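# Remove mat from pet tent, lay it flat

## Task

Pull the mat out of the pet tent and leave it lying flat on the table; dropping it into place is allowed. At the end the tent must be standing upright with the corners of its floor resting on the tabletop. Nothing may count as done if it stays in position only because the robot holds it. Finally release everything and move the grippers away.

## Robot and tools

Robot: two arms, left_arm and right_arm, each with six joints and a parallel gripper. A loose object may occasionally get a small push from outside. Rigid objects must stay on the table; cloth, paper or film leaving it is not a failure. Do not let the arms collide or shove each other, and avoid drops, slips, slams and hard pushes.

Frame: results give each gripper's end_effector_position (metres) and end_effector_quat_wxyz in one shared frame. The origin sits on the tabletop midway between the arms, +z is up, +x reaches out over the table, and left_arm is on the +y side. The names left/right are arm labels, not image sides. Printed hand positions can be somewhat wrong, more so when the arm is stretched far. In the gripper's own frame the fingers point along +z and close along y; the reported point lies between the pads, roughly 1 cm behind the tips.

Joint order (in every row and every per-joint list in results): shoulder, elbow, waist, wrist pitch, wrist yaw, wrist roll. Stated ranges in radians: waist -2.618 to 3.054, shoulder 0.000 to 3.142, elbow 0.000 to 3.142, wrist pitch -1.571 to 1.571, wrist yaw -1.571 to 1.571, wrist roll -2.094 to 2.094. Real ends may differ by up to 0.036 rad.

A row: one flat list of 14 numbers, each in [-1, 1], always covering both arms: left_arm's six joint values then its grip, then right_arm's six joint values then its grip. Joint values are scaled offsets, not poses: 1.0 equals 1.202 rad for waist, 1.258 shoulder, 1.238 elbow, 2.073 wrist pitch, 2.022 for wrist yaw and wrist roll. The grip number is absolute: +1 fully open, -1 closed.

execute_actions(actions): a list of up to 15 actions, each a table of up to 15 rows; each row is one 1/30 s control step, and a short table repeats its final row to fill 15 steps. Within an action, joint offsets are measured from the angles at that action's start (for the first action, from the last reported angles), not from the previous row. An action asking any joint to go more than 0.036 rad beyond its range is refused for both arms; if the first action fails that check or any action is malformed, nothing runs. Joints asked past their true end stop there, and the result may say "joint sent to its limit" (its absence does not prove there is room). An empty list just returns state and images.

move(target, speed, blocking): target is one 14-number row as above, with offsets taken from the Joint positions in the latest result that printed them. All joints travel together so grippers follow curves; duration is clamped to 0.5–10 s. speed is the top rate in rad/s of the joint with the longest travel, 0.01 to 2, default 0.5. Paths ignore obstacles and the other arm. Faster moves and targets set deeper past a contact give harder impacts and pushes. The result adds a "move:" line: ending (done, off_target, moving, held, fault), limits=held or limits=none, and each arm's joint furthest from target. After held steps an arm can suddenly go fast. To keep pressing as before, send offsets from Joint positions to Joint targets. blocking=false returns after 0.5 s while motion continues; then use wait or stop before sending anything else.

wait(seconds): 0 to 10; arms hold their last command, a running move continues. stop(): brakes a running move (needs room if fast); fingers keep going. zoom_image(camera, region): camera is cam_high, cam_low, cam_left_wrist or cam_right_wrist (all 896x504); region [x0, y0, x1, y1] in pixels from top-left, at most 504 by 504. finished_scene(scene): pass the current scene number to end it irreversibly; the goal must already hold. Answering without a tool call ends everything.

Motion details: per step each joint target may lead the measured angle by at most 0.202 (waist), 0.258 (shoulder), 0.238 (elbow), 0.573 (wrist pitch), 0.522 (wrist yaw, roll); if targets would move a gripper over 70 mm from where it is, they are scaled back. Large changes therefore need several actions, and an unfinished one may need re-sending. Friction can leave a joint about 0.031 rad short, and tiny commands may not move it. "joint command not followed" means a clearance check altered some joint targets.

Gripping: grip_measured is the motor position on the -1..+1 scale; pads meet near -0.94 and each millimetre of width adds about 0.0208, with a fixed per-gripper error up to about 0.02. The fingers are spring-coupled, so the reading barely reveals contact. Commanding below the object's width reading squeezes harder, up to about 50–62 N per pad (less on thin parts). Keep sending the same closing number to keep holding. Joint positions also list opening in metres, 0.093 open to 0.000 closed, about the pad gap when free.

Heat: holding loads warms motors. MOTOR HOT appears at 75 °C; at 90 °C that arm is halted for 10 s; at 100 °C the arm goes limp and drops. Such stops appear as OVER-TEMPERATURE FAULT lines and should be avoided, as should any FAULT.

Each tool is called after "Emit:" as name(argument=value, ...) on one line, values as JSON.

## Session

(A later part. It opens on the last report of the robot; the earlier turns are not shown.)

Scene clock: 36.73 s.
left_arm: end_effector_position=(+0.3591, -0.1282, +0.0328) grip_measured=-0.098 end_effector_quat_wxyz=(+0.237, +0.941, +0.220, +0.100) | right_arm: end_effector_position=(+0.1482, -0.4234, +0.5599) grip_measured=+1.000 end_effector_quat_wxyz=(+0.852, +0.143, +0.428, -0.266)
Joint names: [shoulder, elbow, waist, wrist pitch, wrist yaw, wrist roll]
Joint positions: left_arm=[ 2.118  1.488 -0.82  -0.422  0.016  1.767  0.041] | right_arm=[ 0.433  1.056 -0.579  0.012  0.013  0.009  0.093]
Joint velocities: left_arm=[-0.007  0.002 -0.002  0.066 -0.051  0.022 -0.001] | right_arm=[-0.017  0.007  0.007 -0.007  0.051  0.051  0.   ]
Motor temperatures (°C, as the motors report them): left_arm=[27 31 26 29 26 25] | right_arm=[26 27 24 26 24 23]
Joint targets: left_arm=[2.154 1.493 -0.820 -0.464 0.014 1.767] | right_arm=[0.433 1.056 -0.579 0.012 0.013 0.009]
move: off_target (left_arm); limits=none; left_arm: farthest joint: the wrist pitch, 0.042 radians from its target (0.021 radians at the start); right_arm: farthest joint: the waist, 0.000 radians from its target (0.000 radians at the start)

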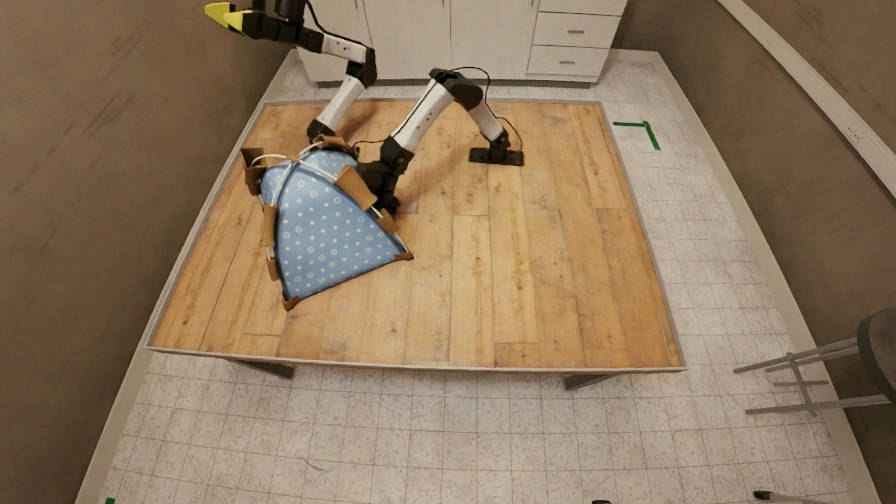

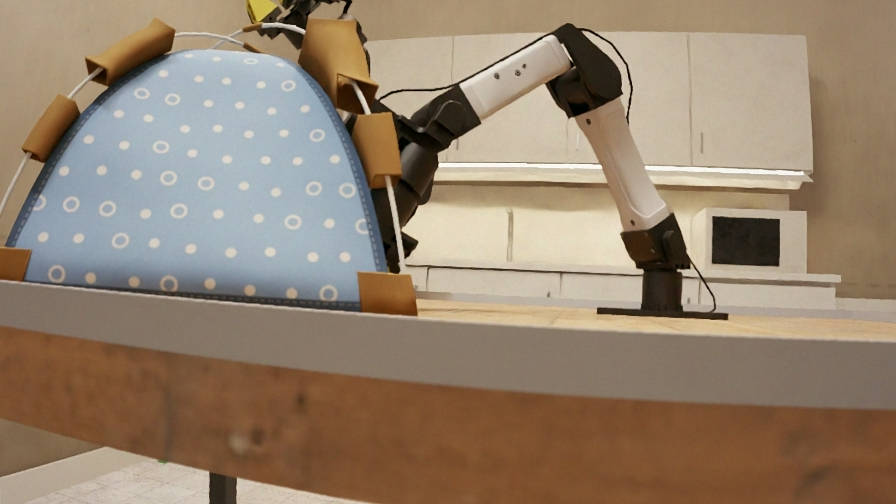

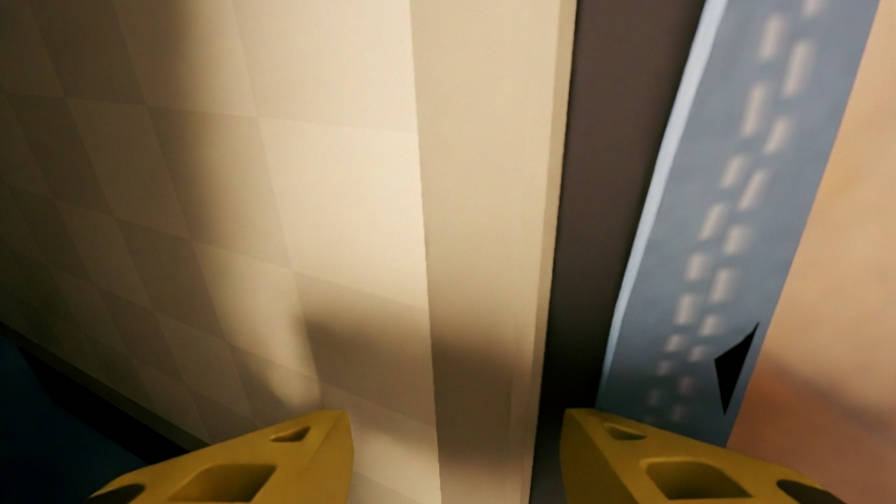

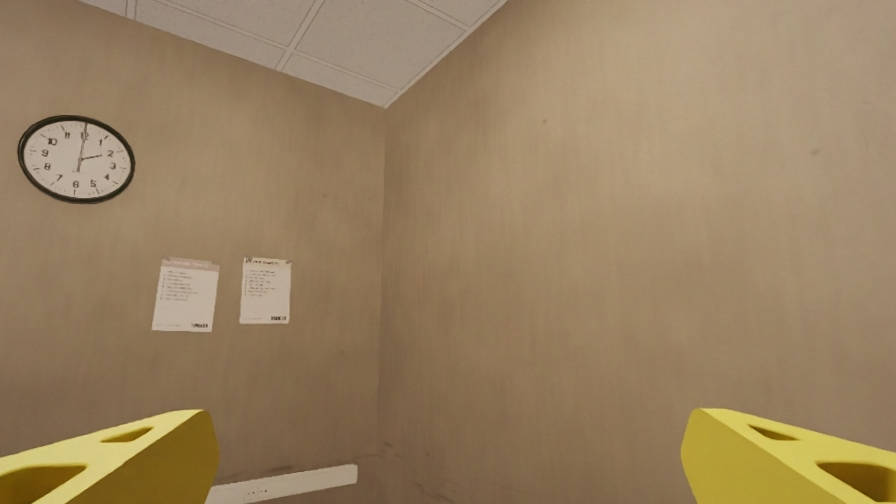

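Emit:
move(target=[0.09,0.07,0,-0.03,0,0,-0.2,0,0,0,0,0,0,1], speed=0.1)

Scene clock: 39.90 s.
left_arm: end_effector_position=(+0.3652, -0.1360, +0.0304) grip_measured=-0.197 end_effector_quat_wxyz=(+0.227, +0.944, +0.221, +0.095) | right_arm: end_effector_position=(+0.1482, -0.4234, +0.5599) grip_measured=+1.000 end_effector_quat_wxyz=(+0.852, +0.143, +0.428, -0.266)
Joint names: [shoulder, elbow, waist, wrist pitch, wrist yaw, wrist roll]
Joint positions: left_arm=[ 2.17   1.573 -0.82  -0.476  0.016  1.767  0.036] | right_arm=[ 0.433  1.056 -0.579  0.012  0.013  0.009  0.093]
Joint velocities: left_arm=[-0.007  0.012 -0.012 -0.11   0.022 -0.022 -0.   ] | right_arm=[ 0.007 -0.017 -0.012  0.007  0.007 -0.022  0.   ]
Motor temperatures (°C, as the motors report them): left_arm=[28 32 26 29 26 25] | right_arm=[26 27 24 27 24 23]
Joint targets: left_arm=[2.231 1.575 -0.820 -0.485 0.016 1.767] | right_arm=[0.433 1.056 -0.579 0.012 0.013 0.009]
move: off_target (left_arm); limits=none; left_arm: farthest joint: the shoulder, 0.061 radians from its target (0.114 radians at the start); right_arm: farthest joint: the waist, 0.000 radians from its target (0.000 radians at the start)

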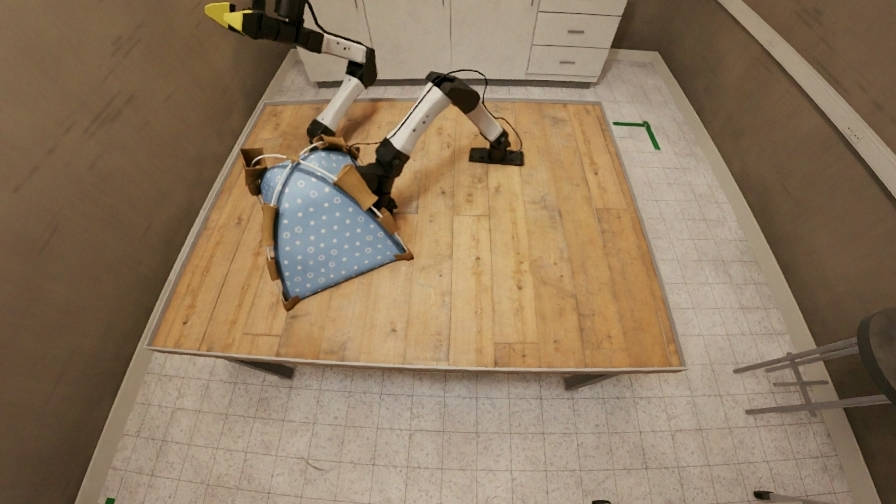

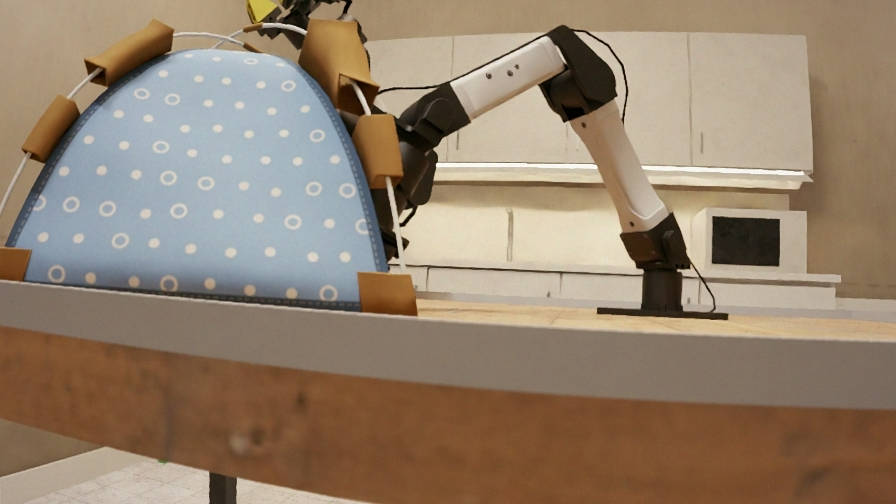

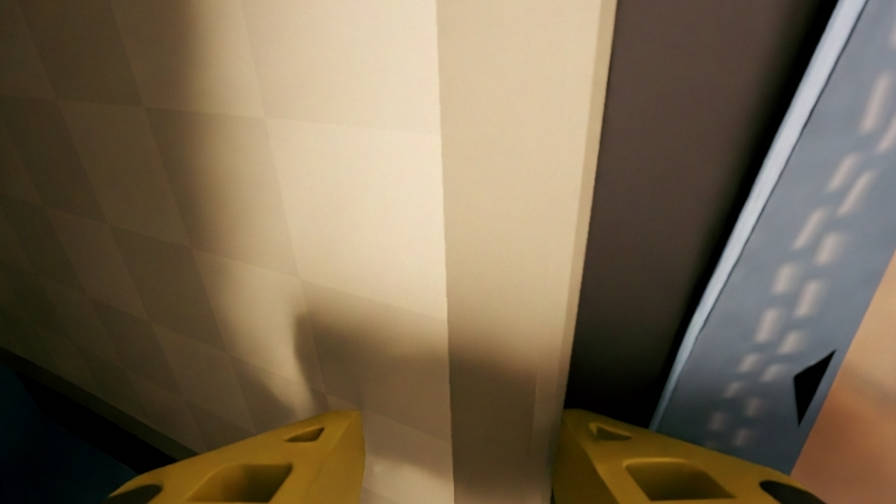

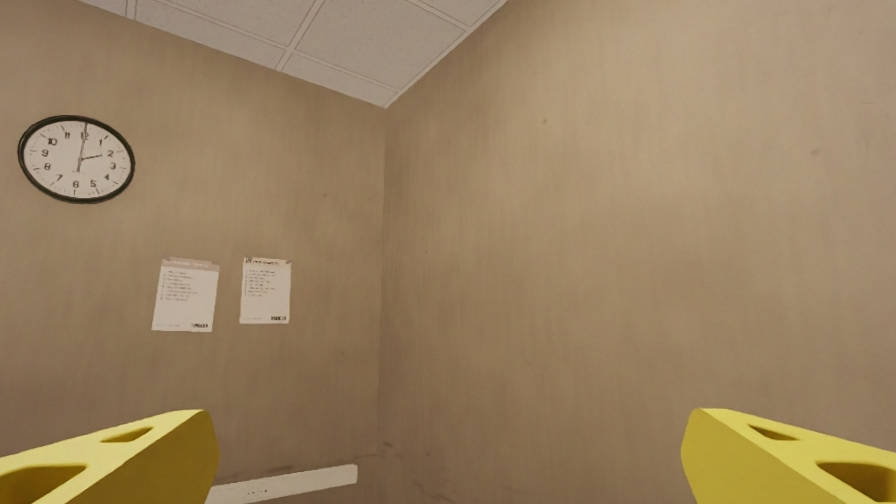

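Finger is against the edge. Close while pressing.

Emit:
execute_actions(actions=[[[0.05,0,0,0,0,0,-0.4,0,0,0,0,0,0,1]],[[0.05,0,0,0,0,0,-0.6,0,0,0,0,0,0,1]],[[0.04,0,0,0,0,0,-0.8,0,0,0,0,0,0,1]],[[0.03,0,0,0,0,0,-1,0,0,0,0,0,0,1]]])

Emit:
move(target=[-0.11,-0.04,0,0,0,0,-1,0,0,0,0,0,0,1], speed=0.15)

Scene clock: 45.03 s.
left_arm: end_effector_position=(+0.3689, -0.1396, +0.0320) grip_measured=-0.997 end_effector_quat_wxyz=(+0.236, +0.941, +0.221, +0.102) | right_arm: end_effector_position=(+0.1482, -0.4234, +0.5599) grip_measured=+1.000 end_effector_quat_wxyz=(+0.852, +0.143, +0.428, -0.266)
Joint names: [shoulder, elbow, waist, wrist pitch, wrist yaw, wrist roll]
Joint positions: left_arm=[ 2.172  1.573 -0.82  -0.451  0.012  1.767  0.   ] | right_arm=[ 0.433  1.056 -0.579  0.012  0.013  0.009  0.093]
Joint velocities: left_arm=[-0.007 -0.017 -0.007 -0.022  0.007  0.007  0.   ] | right_arm=[ 0.012 -0.012  0.002  0.007 -0.007  0.007  0.   ]
Motor temperatures (°C, as the motors report them): left_arm=[28 32 26 29 26 25] | right_arm=[26 27 24 27 24 23]
Joint targets: left_arm=[2.216 1.573 -0.820 -0.468 0.012 1.767] | right_arm=[0.433 1.056 -0.579 0.012 0.013 0.009]

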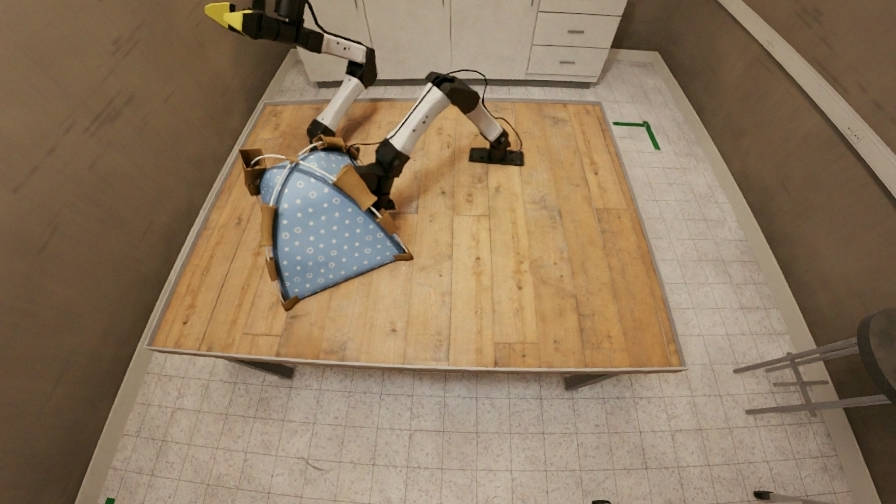

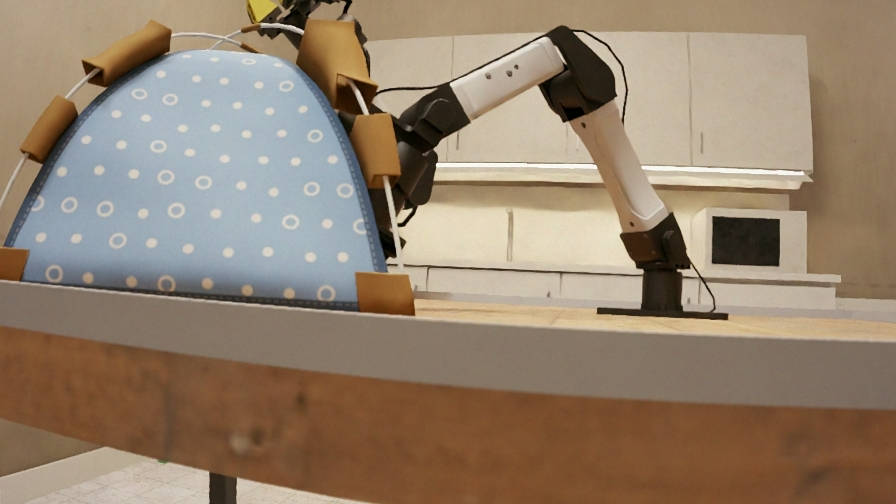

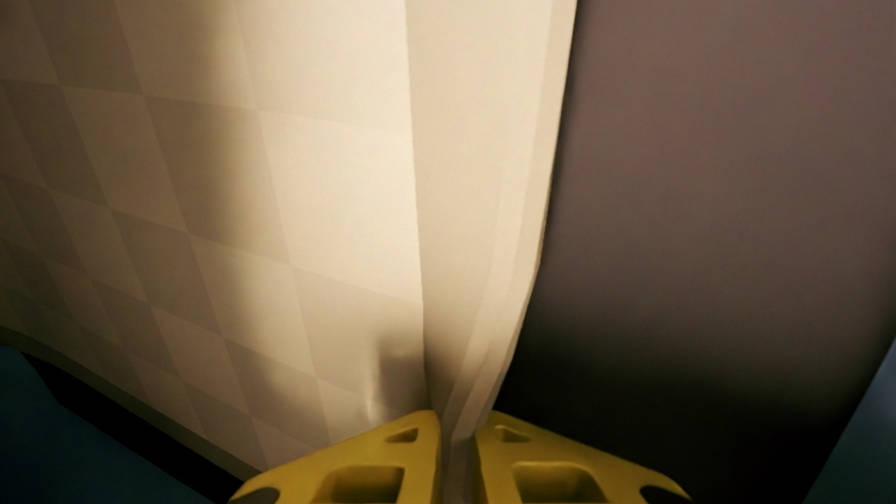

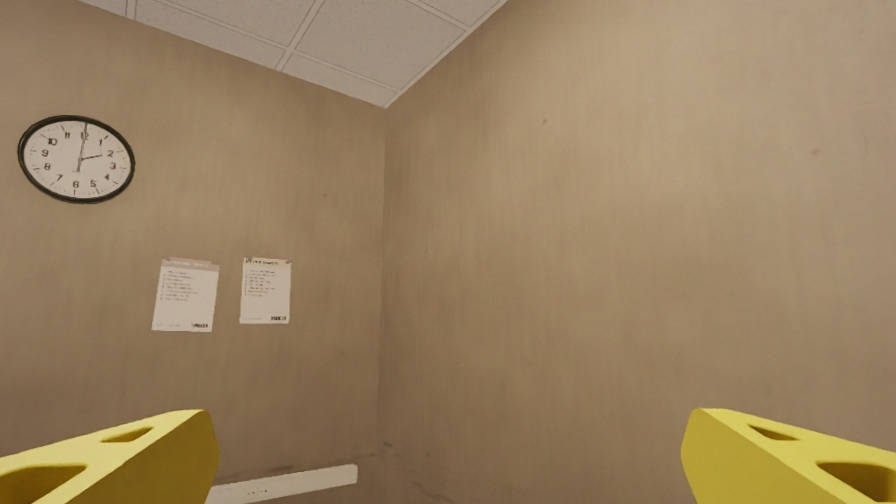

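Scene clock: 46.33 s.
left_arm: end_effector_position=(+0.3693, -0.1402, +0.0901) grip_measured=-0.998 end_effector_quat_wxyz=(+0.284, +0.926, +0.217, +0.123) | right_arm: end_effector_position=(+0.1482, -0.4234, +0.5599) grip_measured=+1.000 end_effector_quat_wxyz=(+0.852, +0.143, +0.428, -0.266)
Joint names: [shoulder, elbow, waist, wrist pitch, wrist yaw, wrist roll]
Joint positions: left_arm=[ 2.041  1.55  -0.82  -0.45   0.012  1.767  0.   ] | right_arm=[ 0.433  1.056 -0.579  0.012  0.013  0.009  0.093]
Joint velocities: left_arm=[ 0.002 -0.012  0.002 -0.007 -0.037  0.037  0.   ] | right_arm=[ 0.002  0.007  0.017  0.037 -0.022 -0.007  0.   ]
Motor temperatures (°C, as the motors report them): left_arm=[29 32 26 29 26 25] | right_arm=[26 27 24 27 24 23]
Joint targets: left_arm=[2.034 1.523 -0.820 -0.451 0.012 1.767] | right_arm=[0.433 1.056 -0.579 0.012 0.013 0.009]
move: off_target (left_arm); limits=none; left_arm: farthest joint: the elbow, 0.026 radians from its target (0.049 radians at the start); right_arm: farthest joint: the waist, 0.000 radians from its target (0.000 radians at the start)

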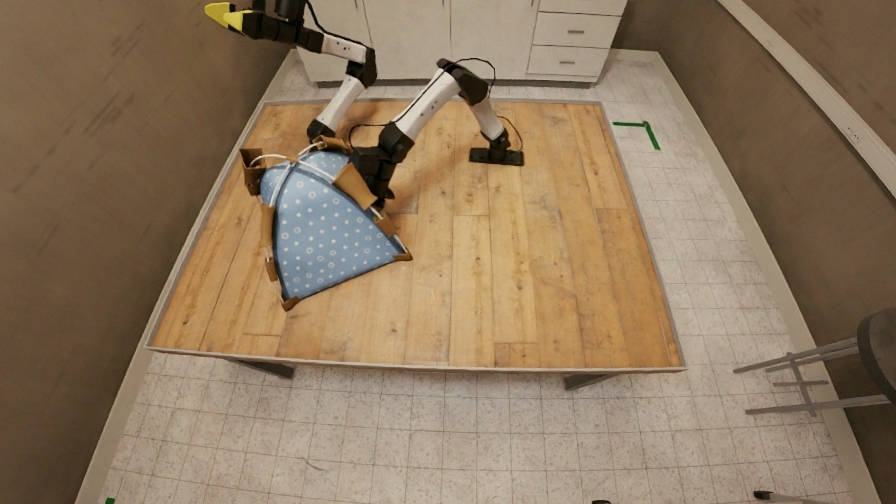

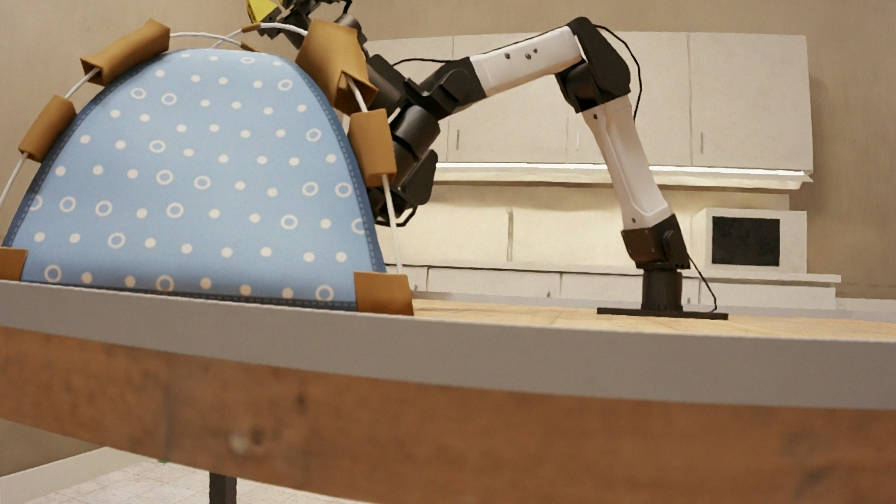

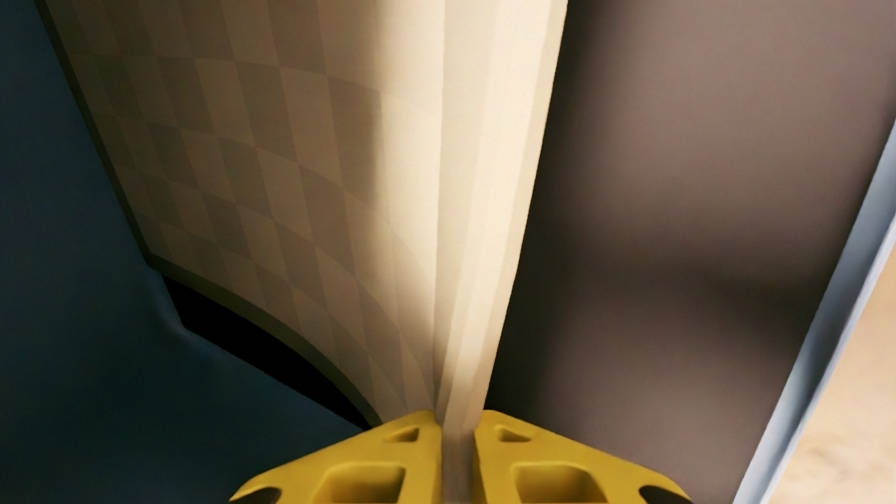

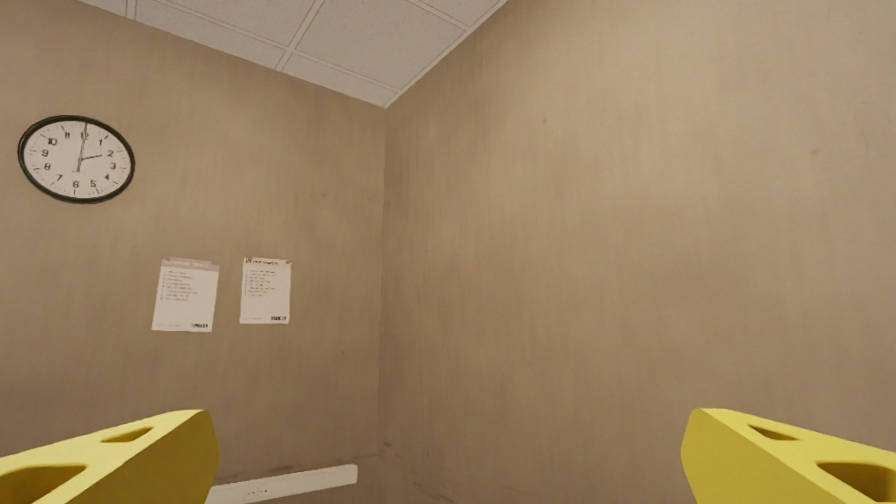

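Emit:
move(target=[-0.35,-0.5,0,0.08,0,0,-1,0,0,0,0,0,0,1], speed=0.25)

Scene clock: 52.50 s.
left_arm: end_effector_position=(+0.2968, -0.0446, +0.0822) grip_measured=-0.998 end_effector_quat_wxyz=(+0.287, +0.924, +0.218, +0.129) | right_arm: end_effector_position=(+0.1482, -0.4234, +0.5599) grip_measured=+1.000 end_effector_quat_wxyz=(+0.852, +0.143, +0.428, -0.266)
Joint names: [shoulder, elbow, waist, wrist pitch, wrist yaw, wrist roll]
Joint positions: left_arm=[ 1.611  0.96  -0.82  -0.28   0.004  1.767  0.   ] | right_arm=[ 0.433  1.056 -0.579  0.012  0.013  0.009  0.093]
Joint velocities: left_arm=[-0.007  0.012  0.007 -0.022  0.022 -0.081  0.   ] | right_arm=[ 0.012  0.022  0.017 -0.022 -0.007  0.007  0.   ]
Motor temperatures (°C, as the motors report them): left_arm=[30 32 26 29 26 25] | right_arm=[26 27 24 27 24 23]
Joint targets: left_arm=[1.601 0.931 -0.820 -0.284 0.012 1.767] | right_arm=[0.433 1.056 -0.579 0.012 0.013 0.009]
move: off_target (left_arm); limits=none; left_arm: farthest joint: the elbow, 0.029 radians from its target (0.619 radians at the start); right_arm: farthest joint: the waist, 0.000 radians from its target (0.000 radians at the start)

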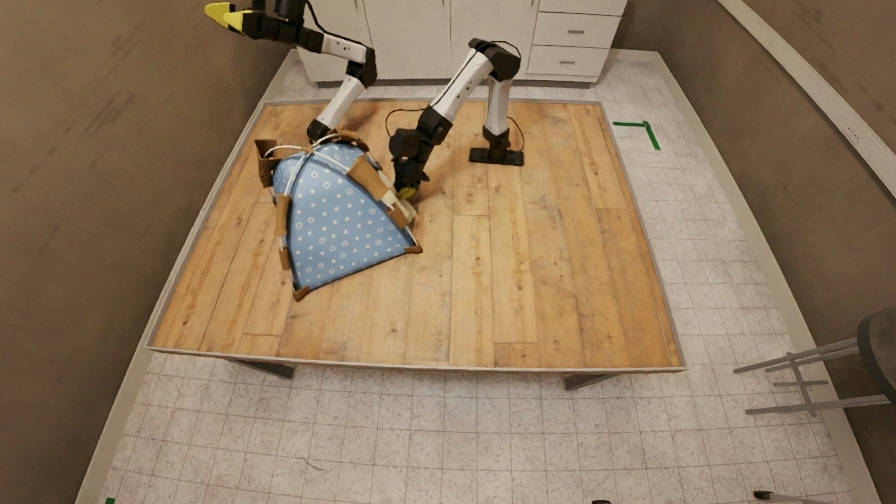

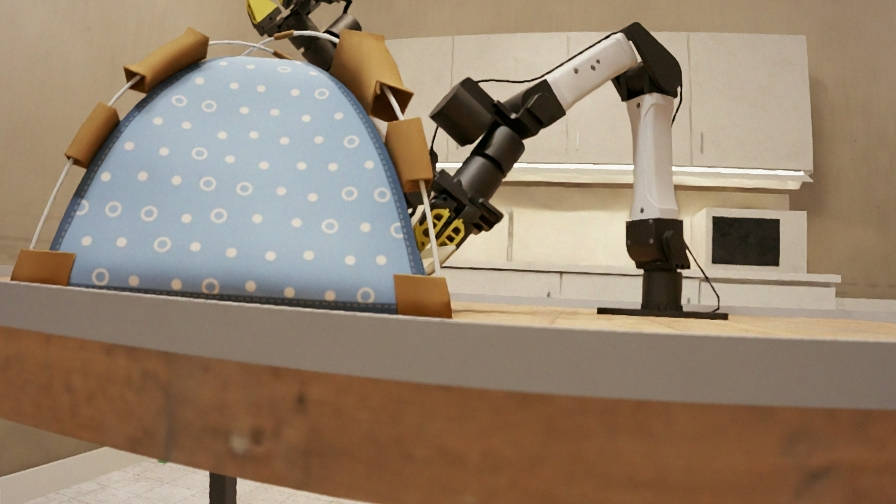

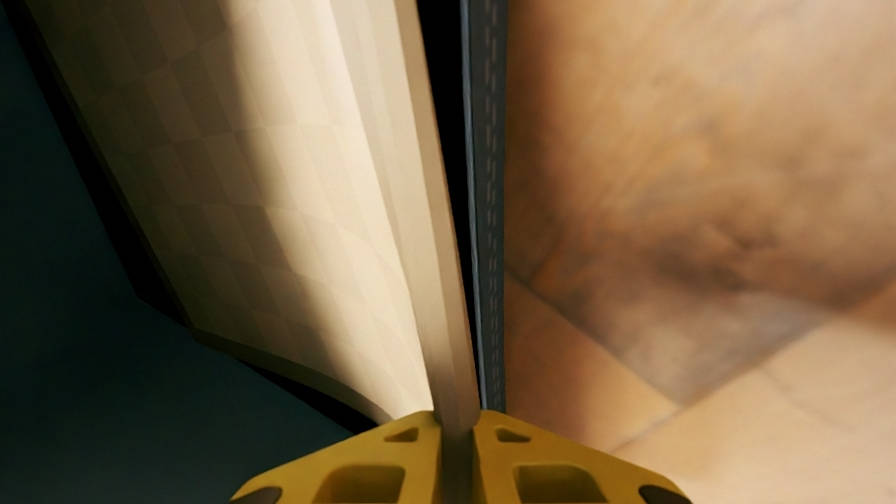

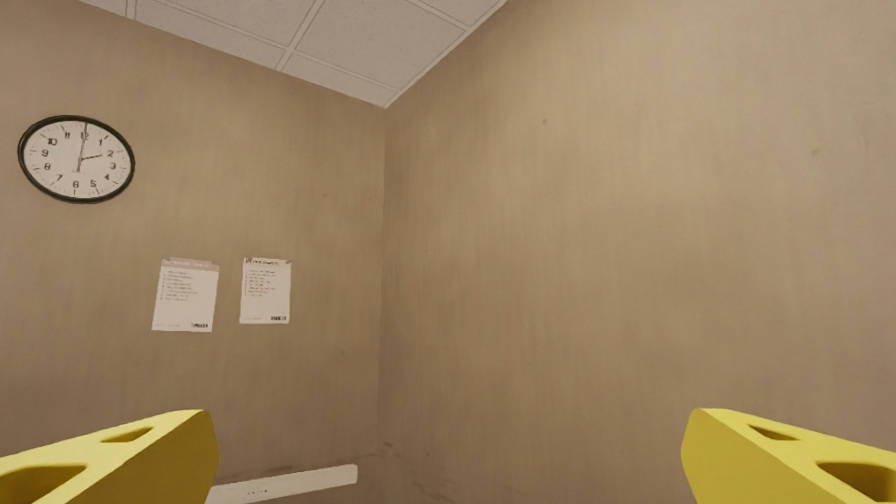

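Emit:
move(target=[0,0,0,0,0,0,-1,0.72,0.6,0.62,-0.545,0,0,1], speed=0.8)

Scene clock: 57.97 s.
left_arm: end_effector_position=(+0.2974, -0.0449, +0.0827) grip_measured=-0.998 end_effector_quat_wxyz=(+0.288, +0.923, +0.218, +0.130) | right_arm: end_effector_position=(+0.3781, -0.2996, +0.3879) grip_measured=+1.000 end_effector_quat_wxyz=(+0.451, -0.050, +0.891, +0.025)
Joint names: [shoulder, elbow, waist, wrist pitch, wrist yaw, wrist roll]
Joint positions: left_arm=[ 1.611  0.96  -0.82  -0.277  0.002  1.767  0.   ] | right_arm=[ 1.329  1.785  0.159 -1.091  0.014  0.009  0.093]
Joint velocities: left_arm=[ 0.002 -0.002 -0.012  0.007  0.066  0.022  0.   ] | right_arm=[-0.022 -0.007 -0.012  0.066 -0.007  0.022  0.   ]
Motor temperatures (°C, as the motors report them): left_arm=[31 32 26 29 26 25] | right_arm=[26 28 24 27 24 23]
Joint targets: left_arm=[1.611 0.960 -0.820 -0.280 0.004 1.767] | right_arm=[1.339 1.799 0.166 -1.118 0.013 0.009]
move: off_target (right_arm); limits=none; left_arm: farthest joint: the wrist pitch, 0.003 radians from its target (0.000 radians at the start); right_arm: farthest joint: the wrist pitch, 0.027 radians from its target (1.130 radians at the start)

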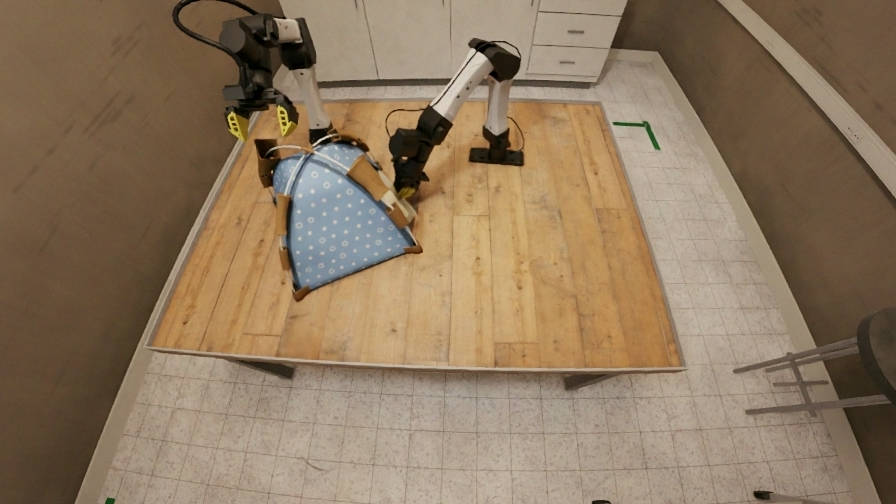

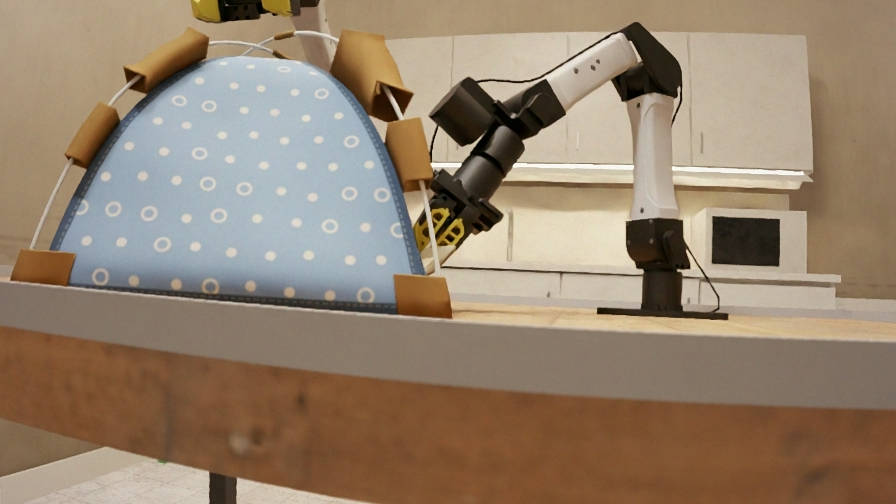

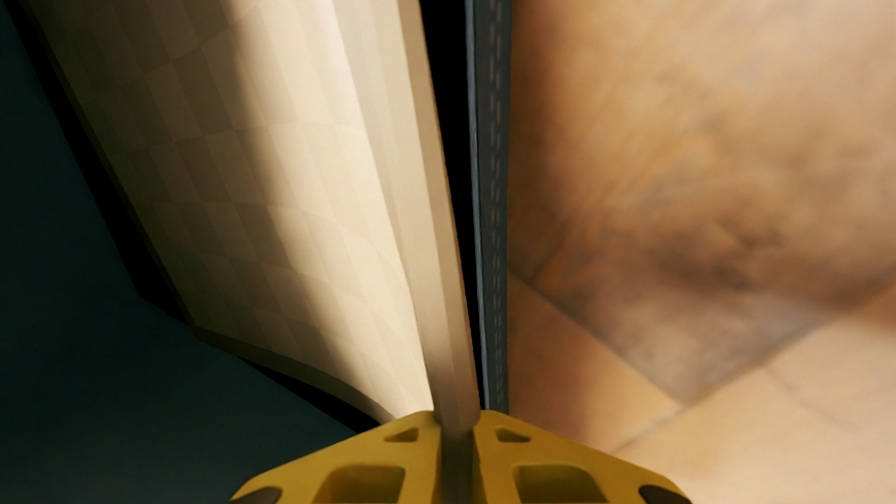

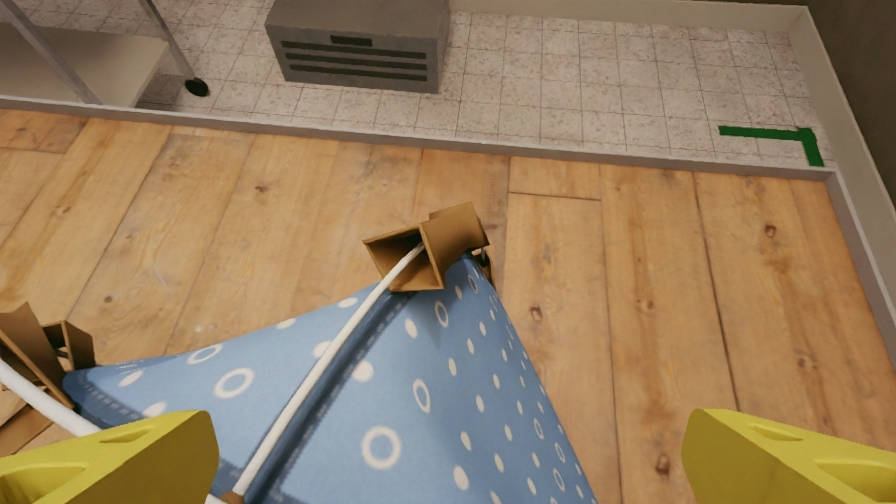

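Emit:
move(target=[0,0,0,0,0,0,-1,0.23,0.27,0.11,-0.165,0,0.25,0.3])

Scene clock: 62.20 s.
left_arm: end_effector_position=(+0.2978, -0.0451, +0.0830) grip_measured=-0.998 end_effector_quat_wxyz=(+0.289, +0.923, +0.218, +0.131) | right_arm: end_effector_position=(+0.3874, -0.2528, +0.3580) grip_measured=+0.302 end_effector_quat_wxyz=(+0.307, +0.121, +0.937, +0.115)
Joint names: [shoulder, elbow, waist, wrist pitch, wrist yaw, wrist roll]
Joint positions: left_arm=[ 1.611  0.96  -0.82  -0.275  0.001  1.767  0.   ] | right_arm=[ 1.6    2.105  0.284 -1.408  0.014  0.506  0.06 ]
Joint velocities: left_arm=[ 0.012  0.002  0.007  0.066  0.007 -0.081  0.   ] | right_arm=[-0.007 -0.017  0.027  0.051  0.037 -0.037  0.001]
Motor temperatures (°C, as the motors report them): left_arm=[31 32 26 30 26 25] | right_arm=[26 28 24 28 24 23]
Joint targets: left_arm=[1.611 0.960 -0.820 -0.277 0.002 1.767] | right_arm=[1.618 2.119 0.292 -1.432 0.014 0.515]
move: off_target (right_arm); limits=none; left_arm: farthest joint: the wrist pitch, 0.002 radians from its target (0.000 radians at the start); right_arm: farthest joint: the wrist pitch, 0.025 radians from its target (0.342 radians at the start)

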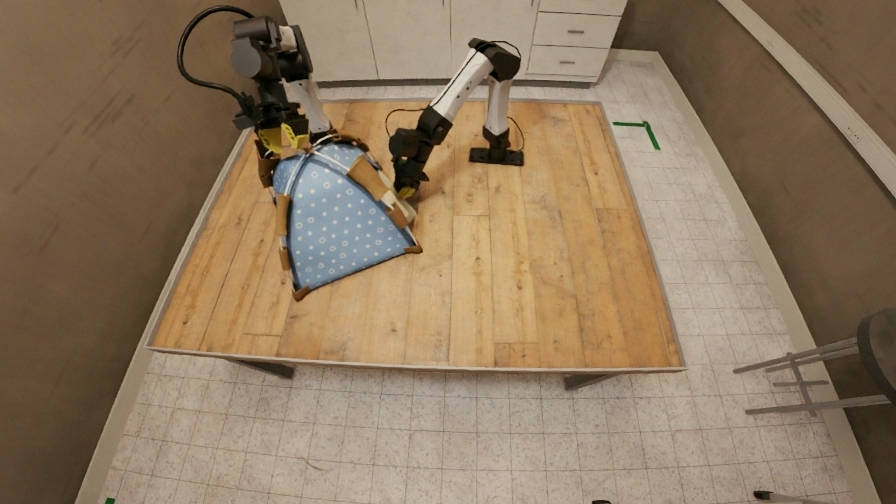

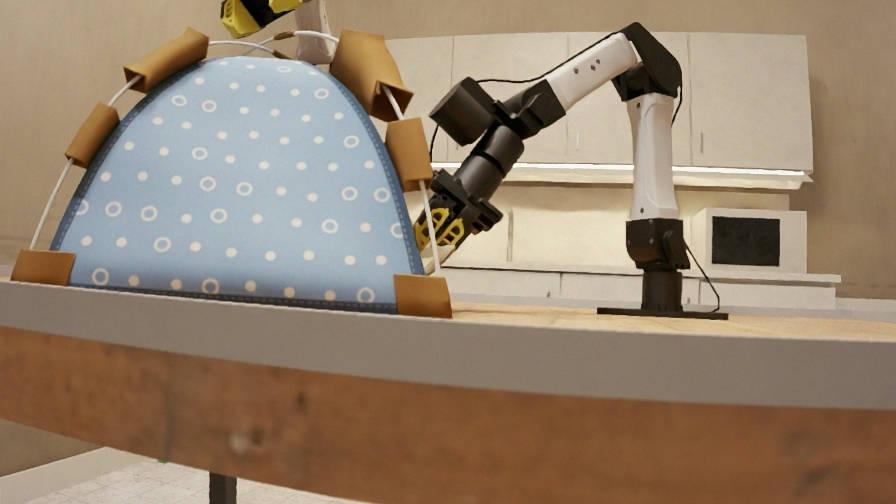

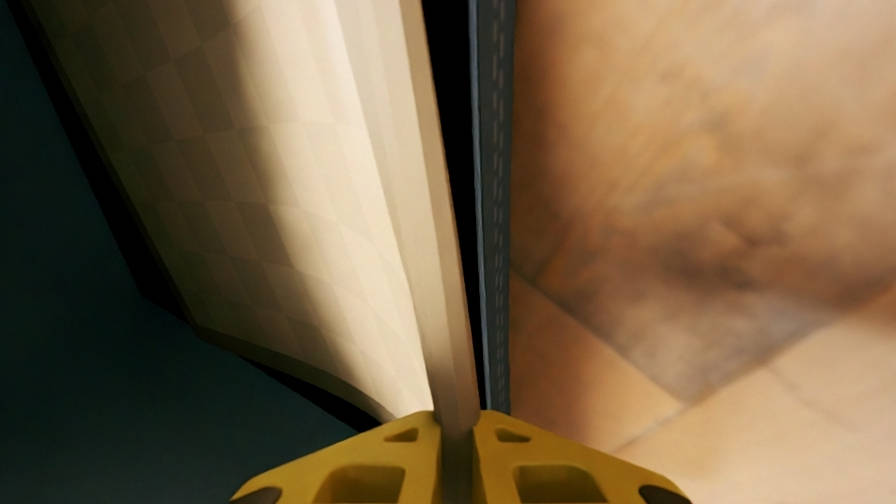

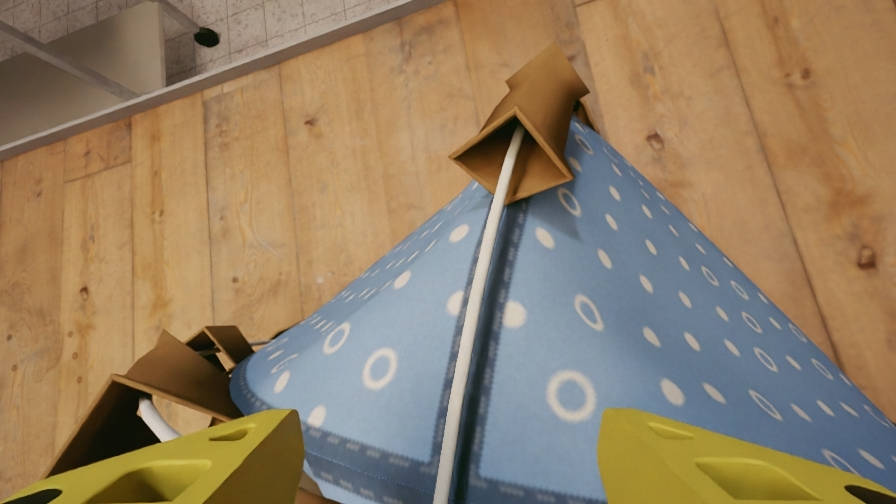

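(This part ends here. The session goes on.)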